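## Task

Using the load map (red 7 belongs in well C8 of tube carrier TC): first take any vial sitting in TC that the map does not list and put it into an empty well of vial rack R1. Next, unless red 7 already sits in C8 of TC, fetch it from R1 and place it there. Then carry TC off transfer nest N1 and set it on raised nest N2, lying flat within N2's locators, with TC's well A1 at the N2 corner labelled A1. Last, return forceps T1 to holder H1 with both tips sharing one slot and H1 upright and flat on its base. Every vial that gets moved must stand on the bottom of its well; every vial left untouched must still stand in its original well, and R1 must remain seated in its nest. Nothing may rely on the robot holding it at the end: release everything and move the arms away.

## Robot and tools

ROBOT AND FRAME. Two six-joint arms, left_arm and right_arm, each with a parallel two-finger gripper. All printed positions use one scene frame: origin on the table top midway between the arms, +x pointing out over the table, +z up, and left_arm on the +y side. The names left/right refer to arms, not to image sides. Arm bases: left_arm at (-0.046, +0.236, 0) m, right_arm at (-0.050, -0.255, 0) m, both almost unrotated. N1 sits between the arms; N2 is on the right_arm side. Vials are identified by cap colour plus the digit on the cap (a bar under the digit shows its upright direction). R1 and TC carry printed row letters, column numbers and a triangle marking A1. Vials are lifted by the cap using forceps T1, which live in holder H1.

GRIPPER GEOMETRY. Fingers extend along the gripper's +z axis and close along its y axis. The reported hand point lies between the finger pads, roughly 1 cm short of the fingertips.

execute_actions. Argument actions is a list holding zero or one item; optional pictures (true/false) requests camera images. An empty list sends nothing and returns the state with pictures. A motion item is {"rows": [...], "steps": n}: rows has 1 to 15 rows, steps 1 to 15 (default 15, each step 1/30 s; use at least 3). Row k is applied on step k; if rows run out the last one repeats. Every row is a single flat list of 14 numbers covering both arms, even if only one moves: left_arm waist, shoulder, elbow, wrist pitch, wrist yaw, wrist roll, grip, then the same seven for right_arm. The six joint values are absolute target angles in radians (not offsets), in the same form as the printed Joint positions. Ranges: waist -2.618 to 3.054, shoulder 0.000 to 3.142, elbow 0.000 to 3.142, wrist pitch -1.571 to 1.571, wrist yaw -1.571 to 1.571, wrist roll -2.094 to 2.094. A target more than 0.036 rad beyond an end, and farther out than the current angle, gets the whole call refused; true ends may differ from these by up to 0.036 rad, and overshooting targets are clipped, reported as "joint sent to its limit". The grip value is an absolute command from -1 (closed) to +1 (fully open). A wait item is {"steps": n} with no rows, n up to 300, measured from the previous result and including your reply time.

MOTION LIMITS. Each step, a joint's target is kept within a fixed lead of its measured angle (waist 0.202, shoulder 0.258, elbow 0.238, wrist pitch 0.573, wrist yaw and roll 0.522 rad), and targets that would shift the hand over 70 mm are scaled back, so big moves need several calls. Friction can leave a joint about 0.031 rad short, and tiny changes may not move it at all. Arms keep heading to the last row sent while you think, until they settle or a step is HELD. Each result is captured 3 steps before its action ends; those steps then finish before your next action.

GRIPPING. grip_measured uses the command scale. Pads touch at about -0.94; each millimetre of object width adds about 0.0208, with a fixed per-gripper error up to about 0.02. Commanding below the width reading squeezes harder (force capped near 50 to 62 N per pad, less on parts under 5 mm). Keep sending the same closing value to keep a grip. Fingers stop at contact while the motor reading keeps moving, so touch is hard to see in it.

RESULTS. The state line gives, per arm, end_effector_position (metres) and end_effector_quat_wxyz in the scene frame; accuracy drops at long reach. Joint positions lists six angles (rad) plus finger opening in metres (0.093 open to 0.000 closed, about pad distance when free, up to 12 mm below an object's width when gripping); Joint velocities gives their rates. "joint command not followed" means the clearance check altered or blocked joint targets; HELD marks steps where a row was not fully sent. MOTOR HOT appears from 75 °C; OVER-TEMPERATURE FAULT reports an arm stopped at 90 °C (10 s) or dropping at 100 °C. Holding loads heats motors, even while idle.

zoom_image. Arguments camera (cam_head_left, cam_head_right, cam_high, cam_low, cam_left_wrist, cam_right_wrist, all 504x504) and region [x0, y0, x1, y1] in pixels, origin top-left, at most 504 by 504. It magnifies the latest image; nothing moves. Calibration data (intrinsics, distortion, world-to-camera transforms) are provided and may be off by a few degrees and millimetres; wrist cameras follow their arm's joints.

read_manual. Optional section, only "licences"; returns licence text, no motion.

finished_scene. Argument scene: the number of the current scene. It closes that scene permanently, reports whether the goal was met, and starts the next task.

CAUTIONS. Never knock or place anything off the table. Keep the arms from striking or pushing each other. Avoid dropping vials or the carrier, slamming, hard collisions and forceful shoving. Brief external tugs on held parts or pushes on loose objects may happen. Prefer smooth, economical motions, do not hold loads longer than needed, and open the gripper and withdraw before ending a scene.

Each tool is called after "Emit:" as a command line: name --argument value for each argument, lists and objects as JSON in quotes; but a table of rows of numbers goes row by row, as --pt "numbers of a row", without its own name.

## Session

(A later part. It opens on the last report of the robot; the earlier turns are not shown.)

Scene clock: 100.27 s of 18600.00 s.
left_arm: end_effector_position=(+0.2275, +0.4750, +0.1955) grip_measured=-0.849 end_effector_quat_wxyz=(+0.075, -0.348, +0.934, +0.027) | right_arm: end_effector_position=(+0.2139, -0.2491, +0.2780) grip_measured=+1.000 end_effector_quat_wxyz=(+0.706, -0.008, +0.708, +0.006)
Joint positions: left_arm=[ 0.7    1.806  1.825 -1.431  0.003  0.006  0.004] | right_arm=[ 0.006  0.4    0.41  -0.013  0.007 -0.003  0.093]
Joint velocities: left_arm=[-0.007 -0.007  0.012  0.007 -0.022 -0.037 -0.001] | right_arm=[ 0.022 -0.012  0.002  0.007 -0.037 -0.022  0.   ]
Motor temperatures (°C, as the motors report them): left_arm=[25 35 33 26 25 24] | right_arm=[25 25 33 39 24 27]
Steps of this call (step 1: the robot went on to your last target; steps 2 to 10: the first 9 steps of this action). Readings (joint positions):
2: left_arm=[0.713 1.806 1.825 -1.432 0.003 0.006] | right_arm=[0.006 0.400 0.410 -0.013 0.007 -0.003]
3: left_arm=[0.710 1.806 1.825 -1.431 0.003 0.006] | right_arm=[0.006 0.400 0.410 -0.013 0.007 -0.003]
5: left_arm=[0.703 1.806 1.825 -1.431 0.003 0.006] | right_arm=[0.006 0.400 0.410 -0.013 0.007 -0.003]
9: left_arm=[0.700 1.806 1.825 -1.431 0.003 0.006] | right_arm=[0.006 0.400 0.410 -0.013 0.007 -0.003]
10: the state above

Emit:
execute_actions --actions '[{"rows":[[0.726,1.78,1.813,-1.41,0.005,0.006,-0.86,0,0.4,0.4,0,0,0,1],[0.726,1.78,1.813,-1.41,0.005,0.006,-0.86,0,0.4,0.4,0,0,0,1],[0.717,1.78,1.813,-1.41,0.005,0.006,-0.86,0,0.4,0.4,0,0,0,1]],"steps":12}]'

Scene clock: 100.67 s of 18600.00 s.
left_arm: end_effector_position=(+0.2256, +0.4776, +0.1956) grip_measured=-0.849 end_effector_quat_wxyz=(+0.075, -0.352, +0.932, +0.027) | right_arm: end_effector_position=(+0.2139, -0.2491, +0.2780) grip_measured=+1.000 end_effector_quat_wxyz=(+0.706, -0.008, +0.708, +0.006)
Joint positions: left_arm=[ 0.708  1.806  1.825 -1.429  0.003  0.006  0.004] | right_arm=[ 0.006  0.4    0.41  -0.013  0.007 -0.003  0.093]
Joint velocities: left_arm=[ 0.002 -0.002  0.002 -0.051  0.066 -0.081 -0.   ] | right_arm=[ 0.012 -0.007 -0.007  0.037 -0.022  0.081  0.   ]
Motor temperatures (°C, as the motors report them): left_arm=[25 35 33 26 25 24] | right_arm=[25 25 33 39 24 27]
Steps of this call (steps 1 to 3: the last 3 steps of your previous action; steps 4 to 12: the first 9 steps of this action). Readings (joint positions):
4: left_arm=[0.701 1.806 1.825 -1.431 0.003 0.006] | right_arm=[0.006 0.400 0.410 -0.013 0.007 -0.003]
5: left_arm=[0.703 1.806 1.825 -1.431 0.003 0.006] | right_arm=[0.006 0.400 0.410 -0.013 0.007 -0.003]
7: left_arm=[0.708 1.806 1.825 -1.430 0.003 0.006] | right_arm=[0.006 0.400 0.410 -0.013 0.007 -0.003]
11: left_arm=[0.708 1.806 1.825 -1.429 0.003 0.006] | right_arm=[0.006 0.400 0.410 -0.013 0.007 -0.003]
12: the state above

Emit:
execute_actions --actions '[{"rows":[[0.71,1.778,1.808,-1.395,0.005,0.006,-0.86,0,0.4,0.4,0,0,0,1],[0.71,1.776,1.799,-1.386,0.005,0.006,-0.86,0,0.4,0.4,0,0,0,1],[0.71,1.774,1.79,-1.378,0.005,0.006,-0.86,0,0.4,0.4,0,0,0,1],[0.71,1.772,1.781,-1.37,0.005,0.006,-0.86,0,0.4,0.4,0,0,0,1],[0.71,1.77,1.772,-1.362,0.005,0.006,-0.86,0,0.4,0.4,0,0,0,1],[0.71,1.768,1.763,-1.354,0.005,0.006,-0.86,0,0.4,0.4,0,0,0,1],[0.71,1.767,1.754,-1.346,0.005,0.006,-0.86,0,0.4,0.4,0,0,0,1],[0.71,1.766,1.745,-1.338,0.005,0.006,-0.86,0,0.4,0.4,0,0,0,1],[0.71,1.765,1.736,-1.33,0.005,0.006,-0.86,0,0.4,0.4,0,0,0,1],[0.71,1.764,1.727,-1.324,0.005,0.006,-0.86,0,0.4,0.4,0,0,0,1],[0.71,1.763,1.718,-1.32,0.005,0.006,-0.86,0,0.4,0.4,0,0,0,1],[0.71,1.762,1.71,-1.32,0.005,0.006,-0.86,0,0.4,0.4,0,0,0,1],[0.71,1.761,1.704,-1.32,0.005,0.006,-0.86,0,0.4,0.4,0,0,0,1]],"steps":15}]'

Emit:
execute_actions --actions '[{"steps":10}]' --pictures true

Emit:
zoom_image --camera "cam_left_wrist" --region '[150,160,350,360]'

Scene clock: 101.33 s of 18600.00 s.
left_arm: end_effector_position=(+0.2255, +0.4775, +0.1798) grip_measured=-0.849 end_effector_quat_wxyz=(+0.075, -0.352, +0.932, +0.027) | right_arm: end_effector_position=(+0.2139, -0.2491, +0.2780) grip_measured=+1.000 end_effector_quat_wxyz=(+0.706, -0.008, +0.708, +0.006)
Joint positions: left_arm=[ 0.708  1.791  1.742 -1.362  0.003  0.006  0.004] | right_arm=[ 0.006  0.4    0.41  -0.013  0.007 -0.003  0.093]
Joint velocities: left_arm=[-0.007 -0.085 -0.168  0.183  0.007 -0.037  0.   ] | right_arm=[-0.012 -0.002  0.007 -0.007 -0.022  0.037  0.   ]
Motor temperatures (°C, as the motors report them): left_arm=[25 35 33 26 25 24] | right_arm=[25 25 33 39 24 27]
Steps of this call (steps 1 to 3: the last 3 steps of your previous action; steps 4 to 8: the robot went on to your last target; steps 9 to 20: the first 12 steps of this action). Readings (joint positions):
9: left_arm=[0.708 1.806 1.825 -1.428 0.003 0.006] | right_arm=[0.006 0.400 0.410 -0.013 0.007 -0.003]
10: left_arm=[0.708 1.806 1.823 -1.424 0.003 0.006] | right_arm=[0.006 0.400 0.410 -0.013 0.007 -0.003]
12: left_arm=[0.708 1.802 1.811 -1.413 0.003 0.006] | right_arm=[0.006 0.400 0.410 -0.013 0.007 -0.003]
16: left_arm=[0.708 1.794 1.776 -1.389 0.003 0.006] | right_arm=[0.006 0.400 0.410 -0.013 0.007 -0.003]
20: the state above

Scene clock: 101.67 s of 18600.00 s.
left_arm: end_effector_position=(+0.2257, +0.4777, +0.1802) grip_measured=-0.849 end_effector_quat_wxyz=(+0.081, -0.352, +0.932, +0.030) | right_arm: end_effector_position=(+0.2139, -0.2491, +0.2780) grip_measured=+1.000 end_effector_quat_wxyz=(+0.706, -0.008, +0.708, +0.006)
Joint positions: left_arm=[ 0.708  1.778  1.726 -1.345  0.003  0.006  0.004] | right_arm=[ 0.006  0.4    0.41  -0.013  0.007 -0.003  0.093]
Joint velocities: left_arm=[-0.012 -0.007  0.017 -0.022 -0.022 -0.051 -0.002] | right_arm=[-0.007 -0.017  0.002  0.037  0.007 -0.037  0.   ]
Motor temperatures (°C, as the motors report them): left_arm=[25 35 33 26 25 24] | right_arm=[25 25 33 39 24 27]
Kept back: nothing.
Steps of this call (steps 1 to 3: the last 3 steps of your previous action; steps 4 to 10: the robot went on to your last target). Readings (joint positions):
1: left_arm=[0.708 1.786 1.737 -1.357 0.003 0.006] | right_arm=[0.006 0.400 0.410 -0.013 0.007 -0.003]
2: left_arm=[0.708 1.782 1.732 -1.354 0.003 0.006] | right_arm=[0.006 0.400 0.410 -0.013 0.007 -0.003]
4: left_arm=[0.708 1.779 1.727 -1.350 0.003 0.006] | right_arm=[0.006 0.400 0.410 -0.013 0.007 -0.003]
8: left_arm=[0.708 1.778 1.726 -1.346 0.003 0.006] | right_arm=[0.006 0.400 0.410 -0.013 0.007 -0.003]
10: the state above
camera_calibration (this result's frames):
cam_left_wrist: T_world_to_cam=[[0.678244, -0.734813, 0.00599648, 0.197502], [-0.708675, -0.651917, 0.269786, 0.458719], [-0.194333, -0.18723, -0.962902, 0.390886], [0, 0, 0, 1]] pos_world=[0.26709, 0.517359, 0.251445]
cam_right_wrist: T_world_to_cam=[[0.035126, -0.999331, 0.0101483, -0.257079], [-0.440923, -0.0246094, -0.897208, 0.378899], [0.896857, 0.0270407, -0.441492, 0.0149811], [0, 0, 0, 1]] pos_world=[0.16266, -0.247988, 0.349174]

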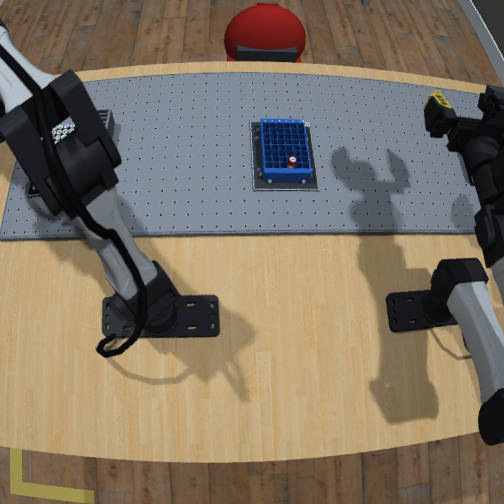

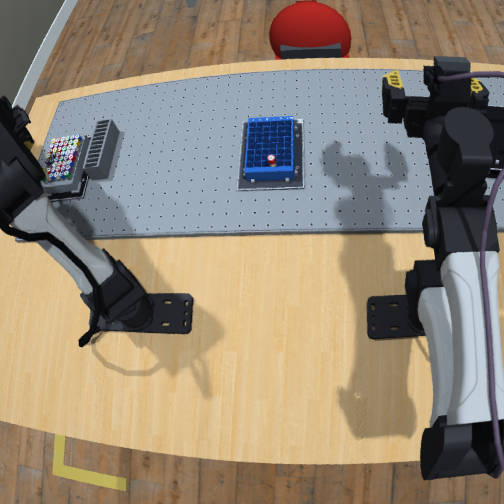

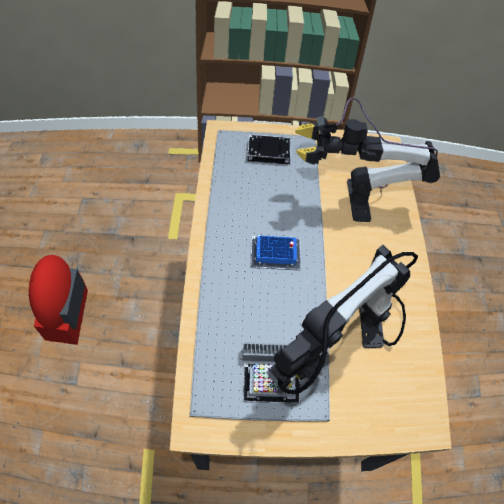

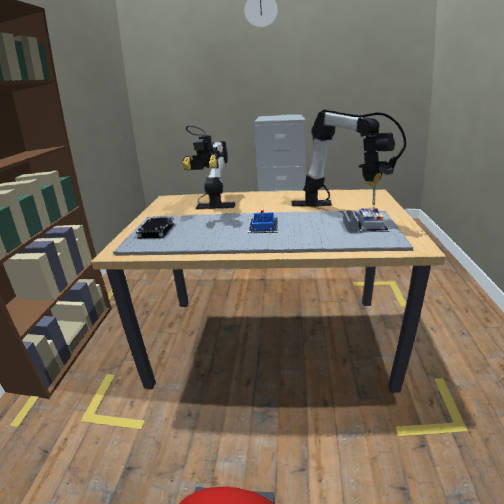

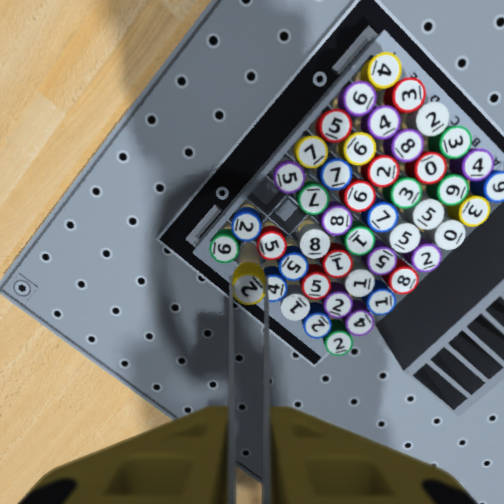

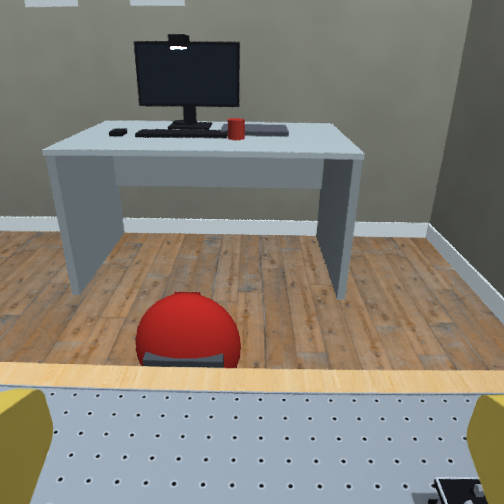

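Region (150, 160, 350, 360) of cam_left_wrist's 504x504 image, scaled by 2.520, with more detail than that image has.

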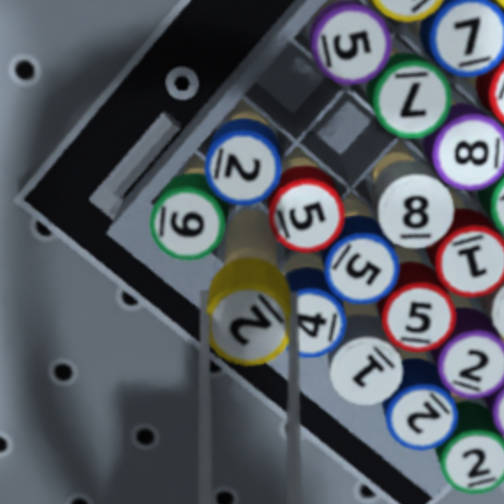

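Emit:
execute_actions --actions '[{"rows":[[0.71,1.775,1.758,-1.36,0.005,0.006,-0.86,0,0.4,0.4,0,0,0,1],[0.71,1.775,1.758,-1.37,0.005,0.006,-0.86,0,0.4,0.4,0,0,0,1],[0.71,1.775,1.758,-1.38,0.005,0.006,-0.86,0,0.4,0.4,0,0,0,1],[0.71,1.775,1.758,-1.387,0.005,0.006,-0.86,0,0.4,0.4,0,0,0,1]],"steps":15}]'

Emit:
execute_actions --actions '[{"steps":8}]' --pictures true

Emit:
zoom_image --camera "cam_left_wrist" --region '[150,160,350,360]'

Scene clock: 102.27 s of 18600.00 s.
left_arm: end_effector_position=(+0.2224, +0.4748, +0.1819) grip_measured=-0.849 end_effector_quat_wxyz=(+0.074, -0.353, +0.933, +0.027) | right_arm: end_effector_position=(+0.2139, -0.2491, +0.2780) grip_measured=+1.000 end_effector_quat_wxyz=(+0.706, -0.008, +0.708, +0.006)
Joint positions: left_arm=[ 0.708  1.778  1.736 -1.371  0.003  0.006  0.004] | right_arm=[ 0.006  0.4    0.41  -0.013  0.007 -0.003  0.093]
Joint velocities: left_arm=[-0.002 -0.002 -0.012 -0.037  0.037  0.095 -0.001] | right_arm=[-0.002 -0.017  0.002 -0.007  0.022 -0.037  0.   ]
Motor temperatures (°C, as the motors report them): left_arm=[25 35 33 26 25 24] | right_arm=[25 25 33 39 24 27]
Steps of this call (steps 1 to 6: the robot went on to your last target; steps 7 to 18: the first 12 steps of this action). Readings (joint positions):
7: left_arm=[0.708 1.778 1.728 -1.346 0.003 0.006] | right_arm=[0.006 0.400 0.410 -0.013 0.007 -0.003]
8: left_arm=[0.708 1.778 1.730 -1.349 0.003 0.006] | right_arm=[0.006 0.400 0.410 -0.013 0.007 -0.003]
10: left_arm=[0.708 1.778 1.734 -1.357 0.003 0.006] | right_arm=[0.006 0.400 0.410 -0.013 0.007 -0.003]
14: left_arm=[0.708 1.778 1.736 -1.367 0.003 0.006] | right_arm=[0.006 0.400 0.410 -0.013 0.007 -0.003]
18: the state above

Scene clock: 102.53 s of 18600.00 s.
left_arm: end_effector_position=(+0.2221, +0.4745, +0.1818) grip_measured=-0.849 end_effector_quat_wxyz=(+0.073, -0.353, +0.933, +0.027) | right_arm: end_effector_position=(+0.2139, -0.2491, +0.2780) grip_measured=+1.000 end_effector_quat_wxyz=(+0.706, -0.008, +0.708, +0.006)
Joint positions: left_arm=[ 0.708  1.778  1.736 -1.373  0.003  0.006  0.004] | right_arm=[ 0.006  0.4    0.41  -0.013  0.007 -0.003  0.093]
Joint velocities: left_arm=[-0.007  0.002  0.007  0.066  0.007 -0.022 -0.   ] | right_arm=[ 0.002 -0.007  0.002 -0.022  0.022  0.051  0.   ]
Motor temperatures (°C, as the motors report them): left_arm=[25 35 33 26 25 24] | right_arm=[25 25 33 39 24 27]
Kept back: nothing.
Steps of this call (steps 1 to 3: the last 3 steps of your previous action; steps 4 to 8: the robot went on to your last target). Readings (joint positions):
1: left_arm=[0.708 1.778 1.736 -1.371 0.003 0.006] | right_arm=[0.006 0.400 0.410 -0.013 0.007 -0.003]
2: left_arm=[0.708 1.778 1.736 -1.372 0.003 0.006] | right_arm=[0.006 0.400 0.410 -0.013 0.007 -0.003]
4: left_arm=[0.708 1.778 1.736 -1.372 0.003 0.006] | right_arm=[0.006 0.400 0.410 -0.013 0.007 -0.003]
8: the state above
camera_calibration (this result's frames):
cam_left_wrist: T_world_to_cam=[[0.678324, -0.734741, 0.00569052, 0.197577], [-0.704869, -0.64852, 0.28737, 0.447965], [-0.207452, -0.198941, -0.957803, 0.398698], [0, 0, 0, 1]] pos_world=[0.264446, 0.514999, 0.252018]
cam_right_wrist: T_world_to_cam=[[0.035126, -0.999331, 0.0101483, -0.257079], [-0.440923, -0.0246094, -0.897208, 0.378899], [0.896857, 0.0270407, -0.441492, 0.0149811], [0, 0, 0, 1]] pos_world=[0.16266, -0.247988, 0.349174]

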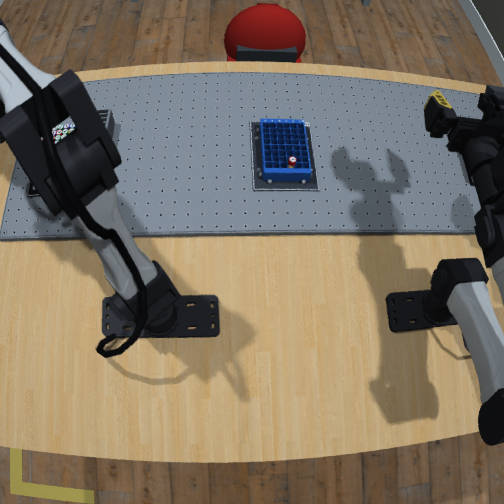

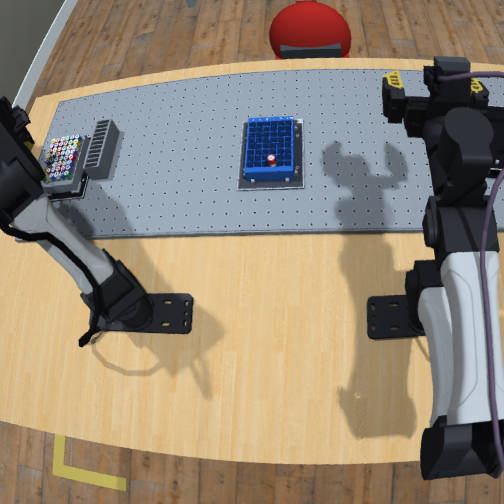

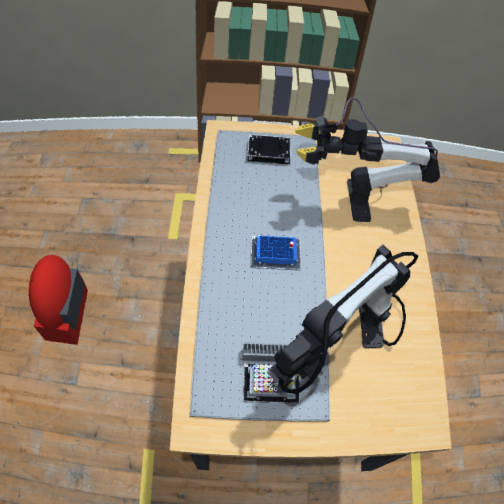

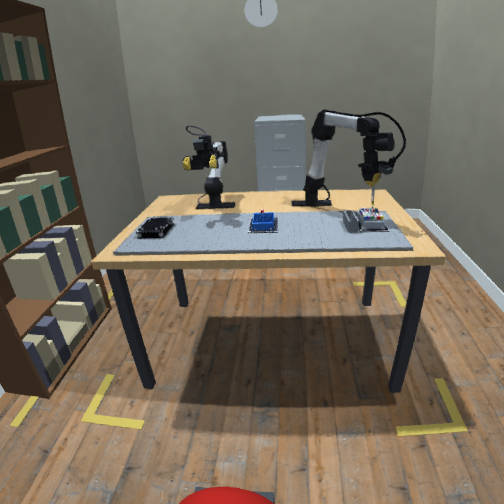

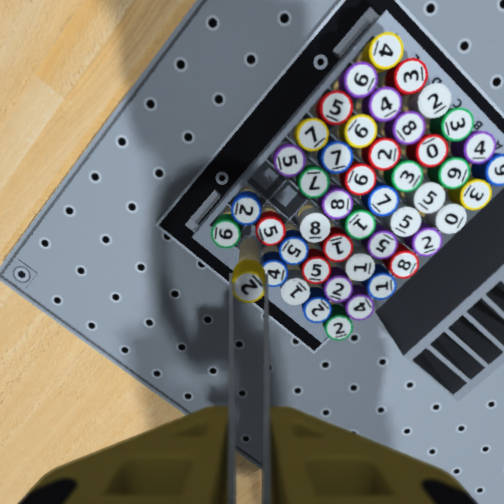

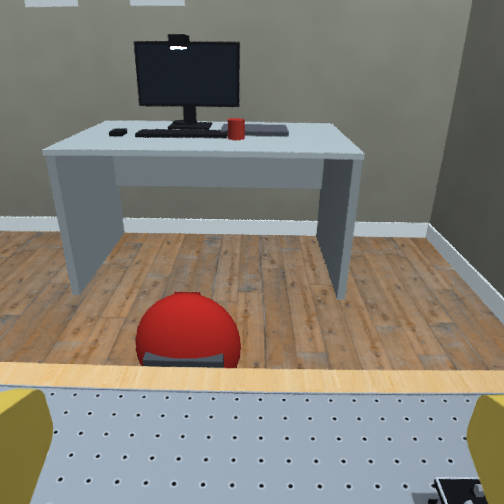

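Region (150, 160, 350, 360) of cam_left_wrist's 504x504 image, scaled by 2.520, with more detail than that image has.

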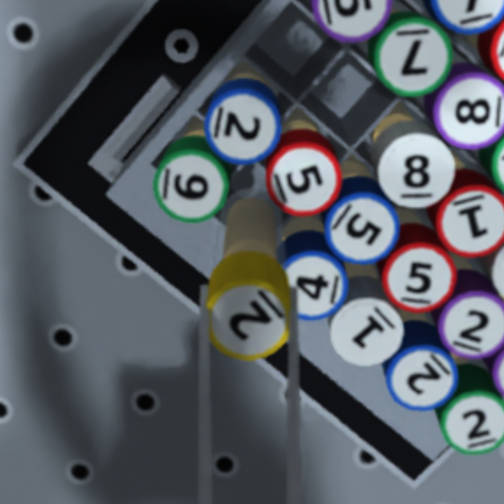

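Emit:
execute_actions --actions '[{"rows":[[0.71,1.775,1.74,-1.34,0.005,0.006,-0.86,0,0.4,0.4,0,0,0,1],[0.71,1.775,1.74,-1.34,0.005,0.006,-0.86,0,0.4,0.4,0,0,0,1],[0.71,1.775,1.73,-1.34,0.005,0.006,-0.86,0,0.4,0.4,0,0,0,1],[0.71,1.775,1.72,-1.334,0.005,0.006,-0.86,0,0.4,0.4,0,0,0,1],[0.71,1.775,1.712,-1.327,0.005,0.006,-0.86,0,0.4,0.4,0,0,0,1],[0.71,1.775,1.704,-1.32,0.005,0.006,-0.86,0,0.4,0.4,0,0,0,1],[0.71,1.775,1.696,-1.313,0.005,0.006,-0.86,0,0.4,0.4,0,0,0,1],[0.71,1.775,1.688,-1.306,0.005,0.006,-0.86,0,0.4,0.4,0,0,0,1],[0.71,1.775,1.68,-1.3,0.005,0.006,-0.86,0,0.4,0.4,0,0,0,1],[0.71,1.775,1.672,-1.297,0.005,0.006,-0.86,0,0.4,0.4,0,0,0,1]],"steps":15}]'

Emit:
execute_actions --actions '[{"steps":8}]' --pictures true

Emit:
zoom_image --camera "cam_left_wrist" --region '[150,160,350,360]'

Scene clock: 103.23 s of 18600.00 s.
left_arm: end_effector_position=(+0.2261, +0.4781, +0.1768) grip_measured=-0.849 end_effector_quat_wxyz=(+0.083, -0.352, +0.932, +0.030) | right_arm: end_effector_position=(+0.2139, -0.2491, +0.2780) grip_measured=+1.000 end_effector_quat_wxyz=(+0.706, -0.008, +0.708, +0.006)
Joint positions: left_arm=[ 0.708  1.776  1.709 -1.328  0.003  0.006  0.004] | right_arm=[ 0.006  0.4    0.41  -0.013  0.007 -0.003  0.093]
Joint velocities: left_arm=[-0.007  0.012 -0.081  0.095 -0.051  0.11   0.   ] | right_arm=[-0.007  0.012 -0.002 -0.095 -0.066 -0.022  0.   ]
Motor temperatures (°C, as the motors report them): left_arm=[25 35 33 26 25 24] | right_arm=[25 25 33 40 24 27]
Steps of this call (steps 1 to 9: the robot went on to your last target; steps 10 to 21: the first 12 steps of this action). Readings (joint positions):
10: left_arm=[0.708 1.778 1.736 -1.372 0.003 0.006] | right_arm=[0.006 0.400 0.410 -0.013 0.007 -0.003]
11: left_arm=[0.708 1.778 1.736 -1.370 0.003 0.006] | right_arm=[0.006 0.400 0.410 -0.013 0.007 -0.003]
13: left_arm=[0.708 1.778 1.736 -1.365 0.003 0.006] | right_arm=[0.006 0.400 0.410 -0.013 0.007 -0.003]
17: left_arm=[0.708 1.778 1.721 -1.347 0.003 0.006] | right_arm=[0.006 0.400 0.410 -0.013 0.007 -0.003]
21: the state above

Scene clock: 103.50 s of 18600.00 s.
left_arm: end_effector_position=(+0.2279, +0.4796, +0.1761) grip_measured=-0.849 end_effector_quat_wxyz=(+0.087, -0.352, +0.931, +0.032) | right_arm: end_effector_position=(+0.2139, -0.2491, +0.2780) grip_measured=+1.000 end_effector_quat_wxyz=(+0.706, -0.008, +0.708, +0.006)
Joint positions: left_arm=[ 0.708  1.776  1.704 -1.314  0.003  0.006  0.004] | right_arm=[ 0.006  0.4    0.41  -0.013  0.007 -0.003  0.093]
Joint velocities: left_arm=[-0.002 -0.017 -0.002  0.037 -0.022 -0.066  0.001] | right_arm=[-0.007 -0.007 -0.002 -0.11  -0.066 -0.051  0.   ]
Motor temperatures (°C, as the motors report them): left_arm=[25 35 33 27 25 24] | right_arm=[25 25 33 40 24 27]
Kept back: nothing.
Steps of this call (steps 1 to 3: the last 3 steps of your previous action; steps 4 to 8: the robot went on to your last target). Readings (joint positions):
1: left_arm=[0.708 1.776 1.707 -1.324 0.003 0.006] | right_arm=[0.006 0.400 0.410 -0.013 0.007 -0.003]
2: left_arm=[0.708 1.776 1.706 -1.321 0.003 0.006] | right_arm=[0.006 0.400 0.410 -0.013 0.007 -0.003]
4: left_arm=[0.708 1.776 1.706 -1.317 0.003 0.006] | right_arm=[0.006 0.400 0.410 -0.013 0.007 -0.003]
8: the state above
camera_calibration (this result's frames):
cam_left_wrist: T_world_to_cam=[[0.678192, -0.734859, 0.0061867, 0.197479], [-0.710931, -0.653931, 0.25875, 0.466032], [-0.186099, -0.179881, -0.965924, 0.382854], [0, 0, 0, 1]] pos_world=[0.268637, 0.51874, 0.248001]
cam_right_wrist: T_world_to_cam=[[0.035126, -0.999331, 0.0101483, -0.257079], [-0.440923, -0.0246094, -0.897208, 0.378899], [0.896857, 0.0270407, -0.441492, 0.0149811], [0, 0, 0, 1]] pos_world=[0.16266, -0.247988, 0.349174]

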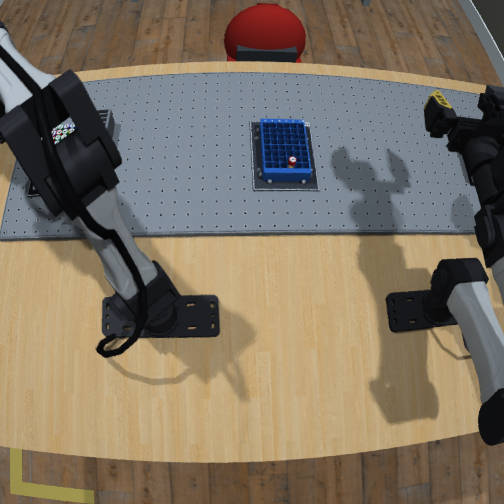

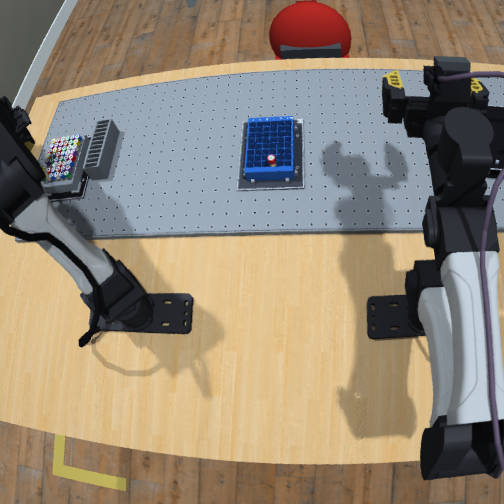

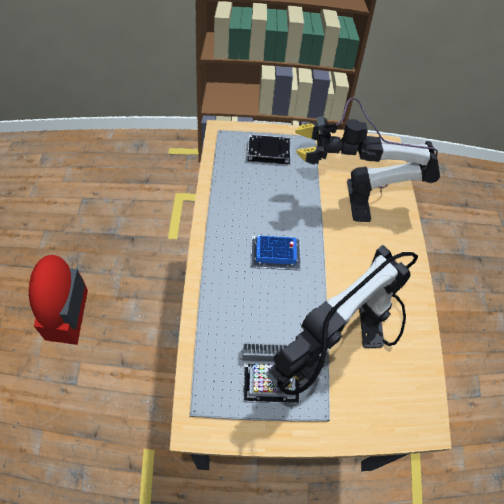

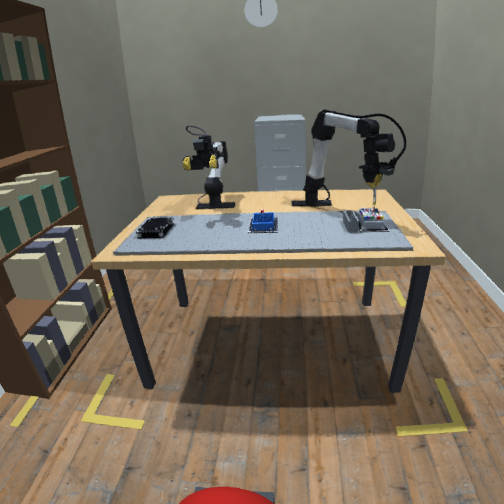

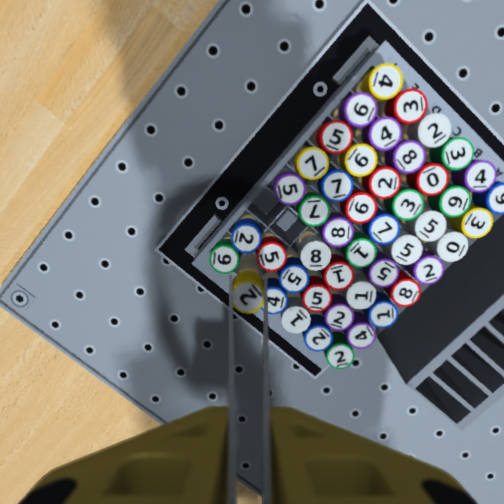

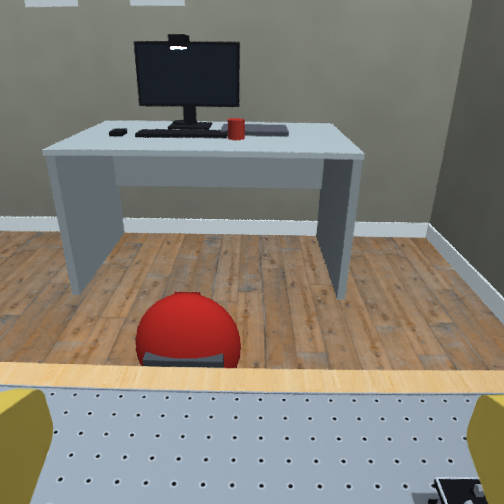

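Region (150, 160, 350, 360) of cam_left_wrist's 504x504 image, scaled by 2.520, with more detail than that image has.

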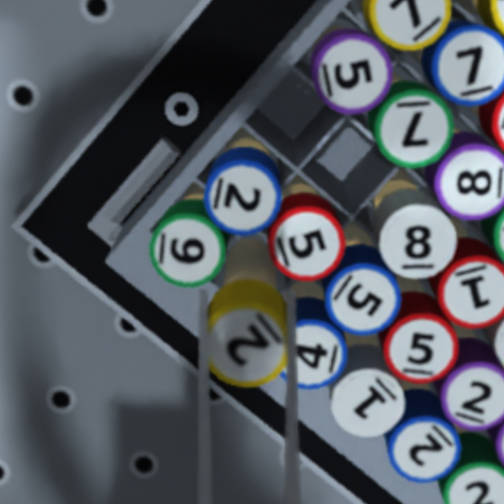

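Emit:
execute_actions --actions '[{"rows":[[0.71,1.775,1.738,-1.32,0.005,0.006,-0.86,0,0.4,0.4,0,0,0,1],[0.71,1.775,1.738,-1.33,0.005,0.006,-0.86,0,0.4,0.4,0,0,0,1],[0.71,1.775,1.738,-1.34,0.005,0.006,-0.86,0,0.4,0.4,0,0,0,1],[0.71,1.775,1.738,-1.345,0.005,0.006,-0.86,0,0.4,0.4,0,0,0,1],[0.71,1.775,1.738,-1.345,0.005,0.006,-0.86,0,0.4,0.4,0,0,0,1],[0.734,1.775,1.738,-1.345,0.005,0.006,-0.86,0,0.4,0.4,0,0,0,1],[0.73,1.775,1.738,-1.345,0.005,0.006,-0.86,0,0.4,0.4,0,0,0,1],[0.718,1.775,1.738,-1.345,0.005,0.006,-0.86,0,0.4,0.4,0,0,0,1]],"steps":15}]'

Emit:
execute_actions --actions '[{"steps":6}]' --pictures true

Emit:
zoom_image --camera "cam_left_wrist" --region '[150,160,350,360]'

Scene clock: 104.13 s of 18600.00 s.
left_arm: end_effector_position=(+0.2258, +0.4802, +0.1790) grip_measured=-0.856 end_effector_quat_wxyz=(+0.085, -0.354, +0.931, +0.032) | right_arm: end_effector_position=(+0.2139, -0.2491, +0.2780) grip_measured=+1.000 end_effector_quat_wxyz=(+0.706, -0.008, +0.708, +0.006)
Joint positions: left_arm=[ 0.713  1.776  1.716 -1.329  0.003  0.006  0.004] | right_arm=[ 0.006  0.4    0.41  -0.013  0.007 -0.003  0.093]
Joint velocities: left_arm=[ 0.007 -0.012  0.002  0.022  0.022 -0.007 -0.001] | right_arm=[ 0.007 -0.007  0.002 -0.051 -0.022  0.022  0.   ]
Motor temperatures (°C, as the motors report them): left_arm=[25 35 33 27 25 24] | right_arm=[25 25 33 40 24 27]
Steps of this call (steps 1 to 7: the robot went on to your last target; steps 8 to 19: the first 12 steps of this action). Readings (joint positions):
8: left_arm=[0.708 1.776 1.708 -1.316 0.003 0.006] | right_arm=[0.006 0.400 0.410 -0.013 0.007 -0.003]
9: left_arm=[0.708 1.776 1.711 -1.316 0.003 0.006] | right_arm=[0.006 0.400 0.410 -0.013 0.007 -0.003]
11: left_arm=[0.708 1.776 1.715 -1.319 0.003 0.006] | right_arm=[0.006 0.400 0.410 -0.013 0.007 -0.003]
15: left_arm=[0.713 1.776 1.716 -1.326 0.003 0.006] | right_arm=[0.006 0.400 0.410 -0.013 0.007 -0.003]
19: the state above

Scene clock: 104.33 s of 18600.00 s.
left_arm: end_effector_position=(+0.2255, +0.4799, +0.1789) grip_measured=-0.856 end_effector_quat_wxyz=(+0.085, -0.354, +0.931, +0.031) | right_arm: end_effector_position=(+0.2139, -0.2491, +0.2780) grip_measured=+1.000 end_effector_quat_wxyz=(+0.706, -0.008, +0.708, +0.006)
Joint positions: left_arm=[ 0.713  1.776  1.716 -1.331  0.003  0.006  0.004] | right_arm=[ 0.006  0.4    0.41  -0.013  0.007 -0.003  0.093]
Joint velocities: left_arm=[ 0.002 -0.017  0.002  0.022  0.022  0.022 -0.   ] | right_arm=[-0.007  0.002 -0.007 -0.007  0.022  0.022  0.   ]
Motor temperatures (°C, as the motors report them): left_arm=[25 35 33 27 25 24] | right_arm=[25 25 33 40 24 27]
Kept back: nothing.
Steps of this call (steps 1 to 3: the last 3 steps of your previous action; steps 4 to 6: the robot went on to your last target). Readings (joint positions):
1: left_arm=[0.713 1.776 1.716 -1.329 0.003 0.006] | right_arm=[0.006 0.400 0.410 -0.013 0.007 -0.003]
2: left_arm=[0.713 1.776 1.716 -1.330 0.003 0.006] | right_arm=[0.006 0.400 0.410 -0.013 0.007 -0.003]
4: left_arm=[0.713 1.776 1.716 -1.330 0.003 0.006] | right_arm=[0.006 0.400 0.410 -0.013 0.007 -0.003]
6: the state above
camera_calibration (this result's frames):
cam_left_wrist: T_world_to_cam=[[0.681847, -0.731469, 0.00611704, 0.19686], [-0.706867, -0.656715, 0.262801, 0.463531], [-0.188214, -0.183514, -0.964831, 0.38725], [0, 0, 0, 1]] pos_world=[0.266312, 0.519471, 0.25061]
cam_right_wrist: T_world_to_cam=[[0.035126, -0.999331, 0.0101483, -0.257079], [-0.440923, -0.0246094, -0.897208, 0.378899], [0.896857, 0.0270407, -0.441492, 0.0149811], [0, 0, 0, 1]] pos_world=[0.16266, -0.247988, 0.349174]

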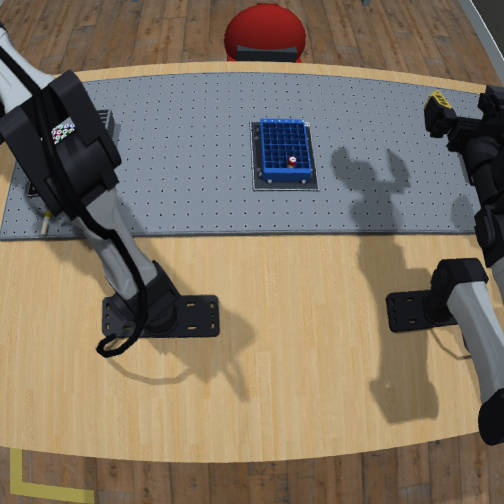

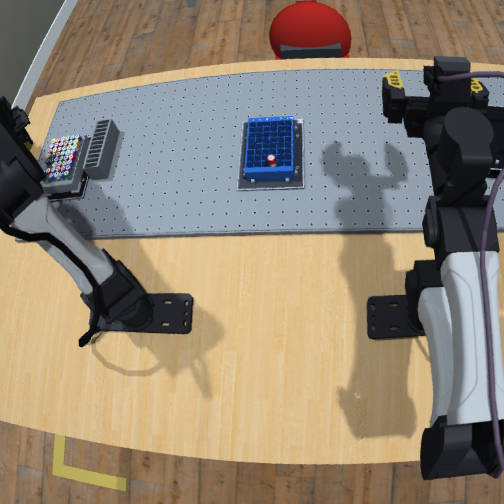

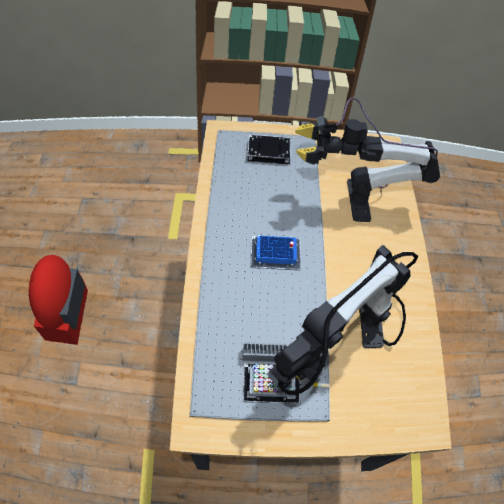

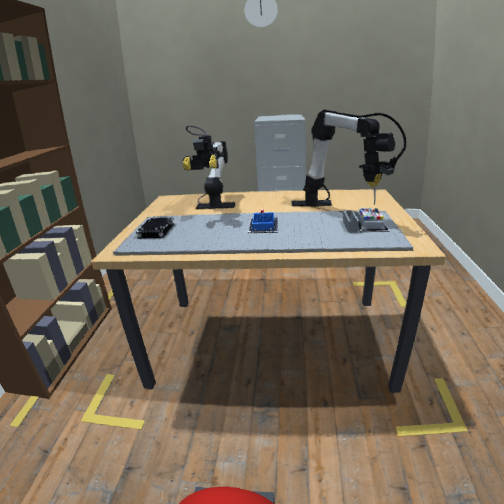

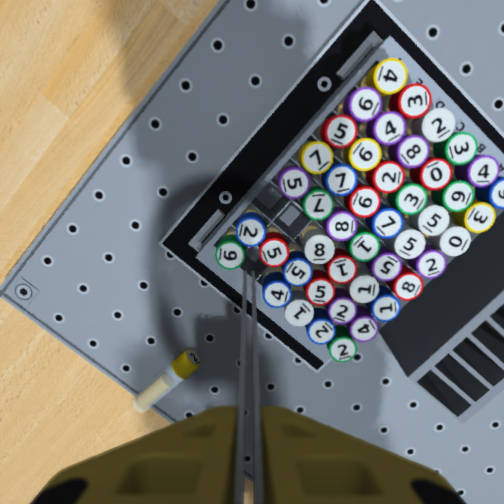

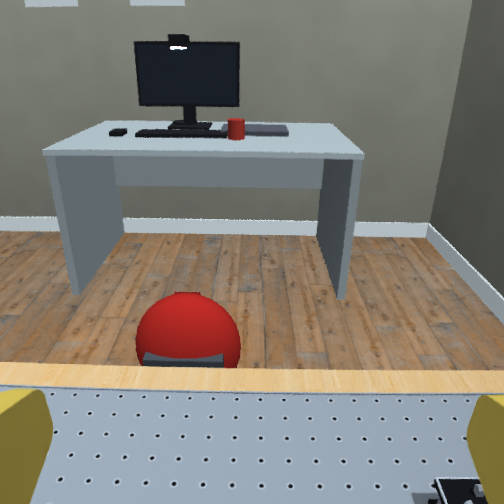

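Region (150, 160, 350, 360) of cam_left_wrist's 504x504 image, scaled by 2.520, with more detail than that image has.

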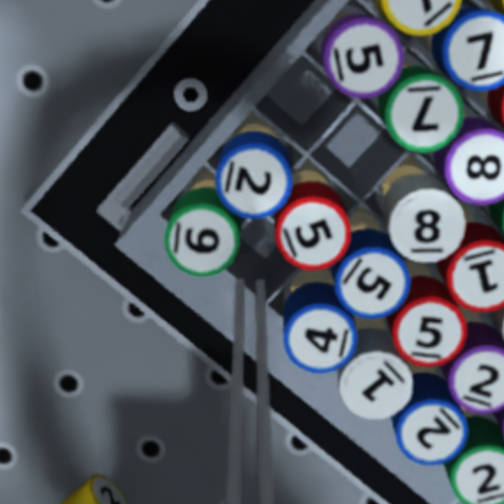

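Emit:
execute_actions --actions '[{"rows":[[0.73,1.75,1.72,-1.36,0.005,0.1,-0.82,0,0.4,0.4,0,0,0,1],[0.74,1.73,1.7,-1.38,0.005,0.2,-0.79,0,0.4,0.4,0,0,0,1],[0.755,1.71,1.67,-1.4,0.005,0.3,-0.76,0,0.4,0.4,0,0,0,1],[0.77,1.69,1.64,-1.41,0.005,0.4,-0.73,0,0.4,0.4,0,0,0,1],[0.785,1.67,1.61,-1.41,0.005,0.5,-0.73,0,0.4,0.4,0,0,0,1],[0.8,1.655,1.58,-1.41,0.005,0.6,-0.73,0,0.4,0.4,0,0,0,1],[0.81,1.646,1.55,-1.41,0.005,0.7,-0.73,0,0.4,0.4,0,0,0,1],[0.815,1.646,1.52,-1.41,0.005,0.8,-0.73,0,0.4,0.4,0,0,0,1],[0.815,1.646,1.5,-1.41,0.005,0.9,-0.73,0,0.4,0.4,0,0,0,1],[0.815,1.646,1.483,-1.41,0.005,0.9,-0.73,0,0.4,0.4,0,0,0,1]],"steps":15}]'

Emit:
execute_actions --actions '[{"steps":10}]' --pictures true

Scene clock: 105.27 s of 18600.00 s.
left_arm: end_effector_position=(+0.1566, +0.4567, +0.1563) grip_measured=-0.733 end_effector_quat_wxyz=(+0.010, -0.062, +0.998, +0.007) | right_arm: end_effector_position=(+0.2139, -0.2491, +0.2780) grip_measured=+1.000 end_effector_quat_wxyz=(+0.706, -0.008, +0.708, +0.006)
Joint positions: left_arm=[ 0.811  1.658  1.506 -1.395  0.004  0.706  0.01 ] | right_arm=[ 0.006  0.4    0.41  -0.013  0.007 -0.003  0.093]
Joint velocities: left_arm=[-0.007 -0.017 -0.369 -0.051  0.007  1.223 -0.   ] | right_arm=[ 0.002 -0.002  0.007  0.051 -0.095  0.081  0.   ]
Motor temperatures (°C, as the motors report them): left_arm=[25 35 33 26 25 24] | right_arm=[25 25 33 40 24 27]
Steps of this call (steps 1 to 15: the robot went on to your last target; step 16: nothing new was sent; steps 17 to 28: the first 12 steps of this action). Readings (joint positions):
17: left_arm=[0.713 1.776 1.716 -1.332 0.003 0.018] | right_arm=[0.006 0.400 0.410 -0.013 0.007 -0.003]
18: left_arm=[0.715 1.774 1.716 -1.336 0.003 0.048] | right_arm=[0.006 0.400 0.410 -0.013 0.007 -0.003]
20: left_arm=[0.727 1.756 1.694 -1.342 0.004 0.146] | right_arm=[0.006 0.400 0.410 -0.013 0.007 -0.003]
24: left_arm=[0.788 1.679 1.588 -1.370 0.004 0.440] | right_arm=[0.006 0.400 0.410 -0.013 0.007 -0.003]
28: the state above

Scene clock: 105.60 s of 18600.00 s.
left_arm: end_effector_position=(+0.1535, +0.4533, +0.1529) grip_measured=-0.733 end_effector_quat_wxyz=(+0.003, +0.022, +1.000, -0.000) | right_arm: end_effector_position=(+0.2139, -0.2491, +0.2780) grip_measured=+1.000 end_effector_quat_wxyz=(+0.706, -0.008, +0.708, +0.006)
Joint positions: left_arm=[ 0.811  1.658  1.493 -1.402  0.004  0.875  0.01 ] | right_arm=[ 0.006  0.4    0.41  -0.013  0.007 -0.003  0.093]
Joint velocities: left_arm=[ 0.002 -0.017 -0.012  0.051  0.022  0.095 -0.001] | right_arm=[-0.007  0.007  0.002 -0.066 -0.007  0.037  0.   ]
Motor temperatures (°C, as the motors report them): left_arm=[25 35 33 26 25 24] | right_arm=[25 25 33 40 24 27]
Kept back: nothing.
Steps of this call (steps 1 to 3: the last 3 steps of your previous action; steps 4 to 10: the robot went on to your last target). Readings (joint positions):
1: left_arm=[0.811 1.658 1.496 -1.397 0.004 0.744] | right_arm=[0.006 0.400 0.410 -0.013 0.007 -0.003]
2: left_arm=[0.811 1.658 1.493 -1.400 0.004 0.775] | right_arm=[0.006 0.400 0.410 -0.013 0.007 -0.003]
4: left_arm=[0.811 1.658 1.493 -1.402 0.004 0.818] | right_arm=[0.006 0.400 0.410 -0.013 0.007 -0.003]
8: left_arm=[0.811 1.658 1.493 -1.402 0.004 0.863] | right_arm=[0.006 0.400 0.410 -0.013 0.007 -0.003]
10: the state above
camera_calibration (this result's frames):
cam_left_wrist: T_world_to_cam=[[-0.0206019, -0.999788, 0.000446841, 0.456937], [-0.904024, 0.0188195, 0.427066, 0.100897], [-0.426984, 0.00839444, -0.90422, 0.284054], [0, 0, 0, 1]] pos_world=[0.221914, 0.452556, 0.213553]
cam_right_wrist: T_world_to_cam=[[0.035126, -0.999331, 0.0101483, -0.257079], [-0.440923, -0.0246094, -0.897208, 0.378899], [0.896857, 0.0270407, -0.441492, 0.0149811], [0, 0, 0, 1]] pos_world=[0.16266, -0.247988, 0.349174]

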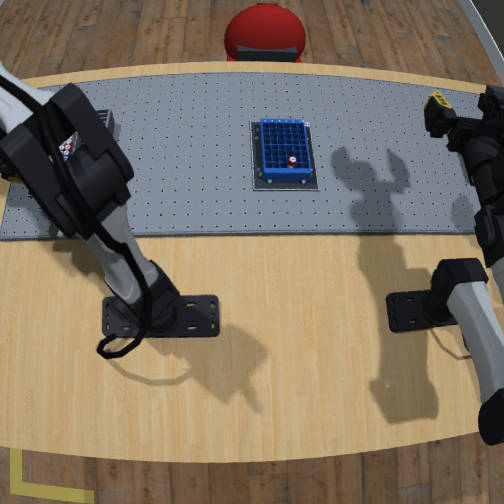

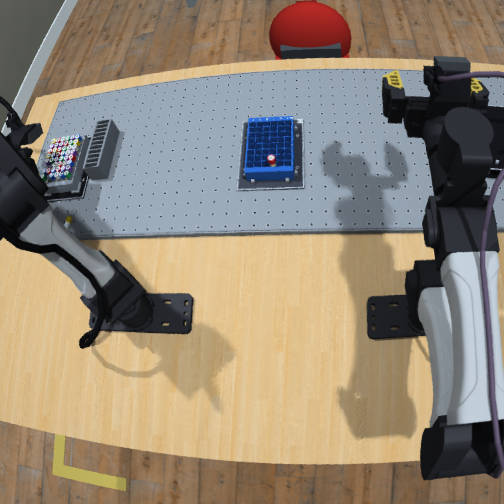

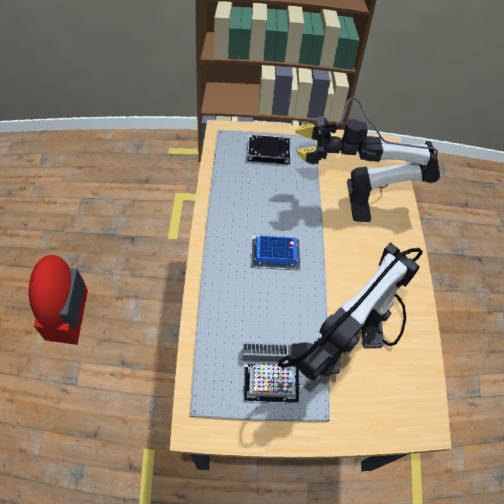

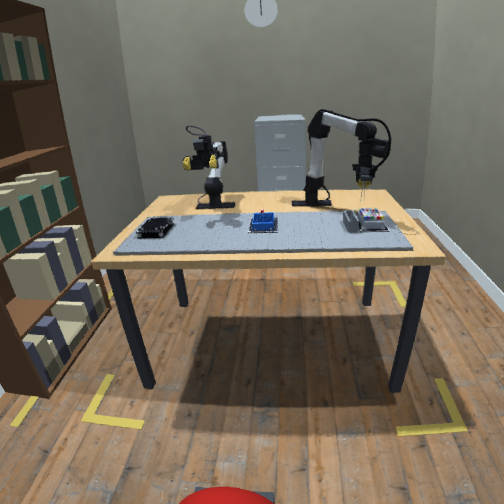

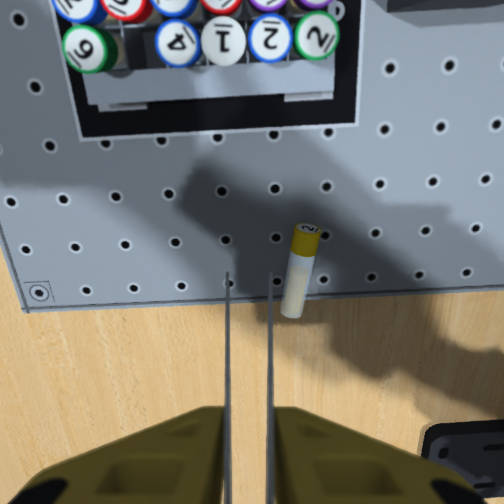

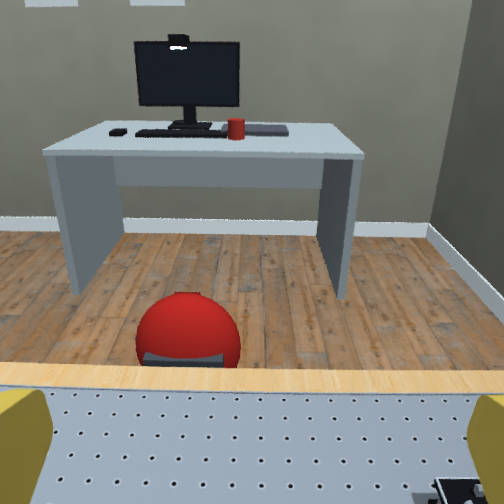

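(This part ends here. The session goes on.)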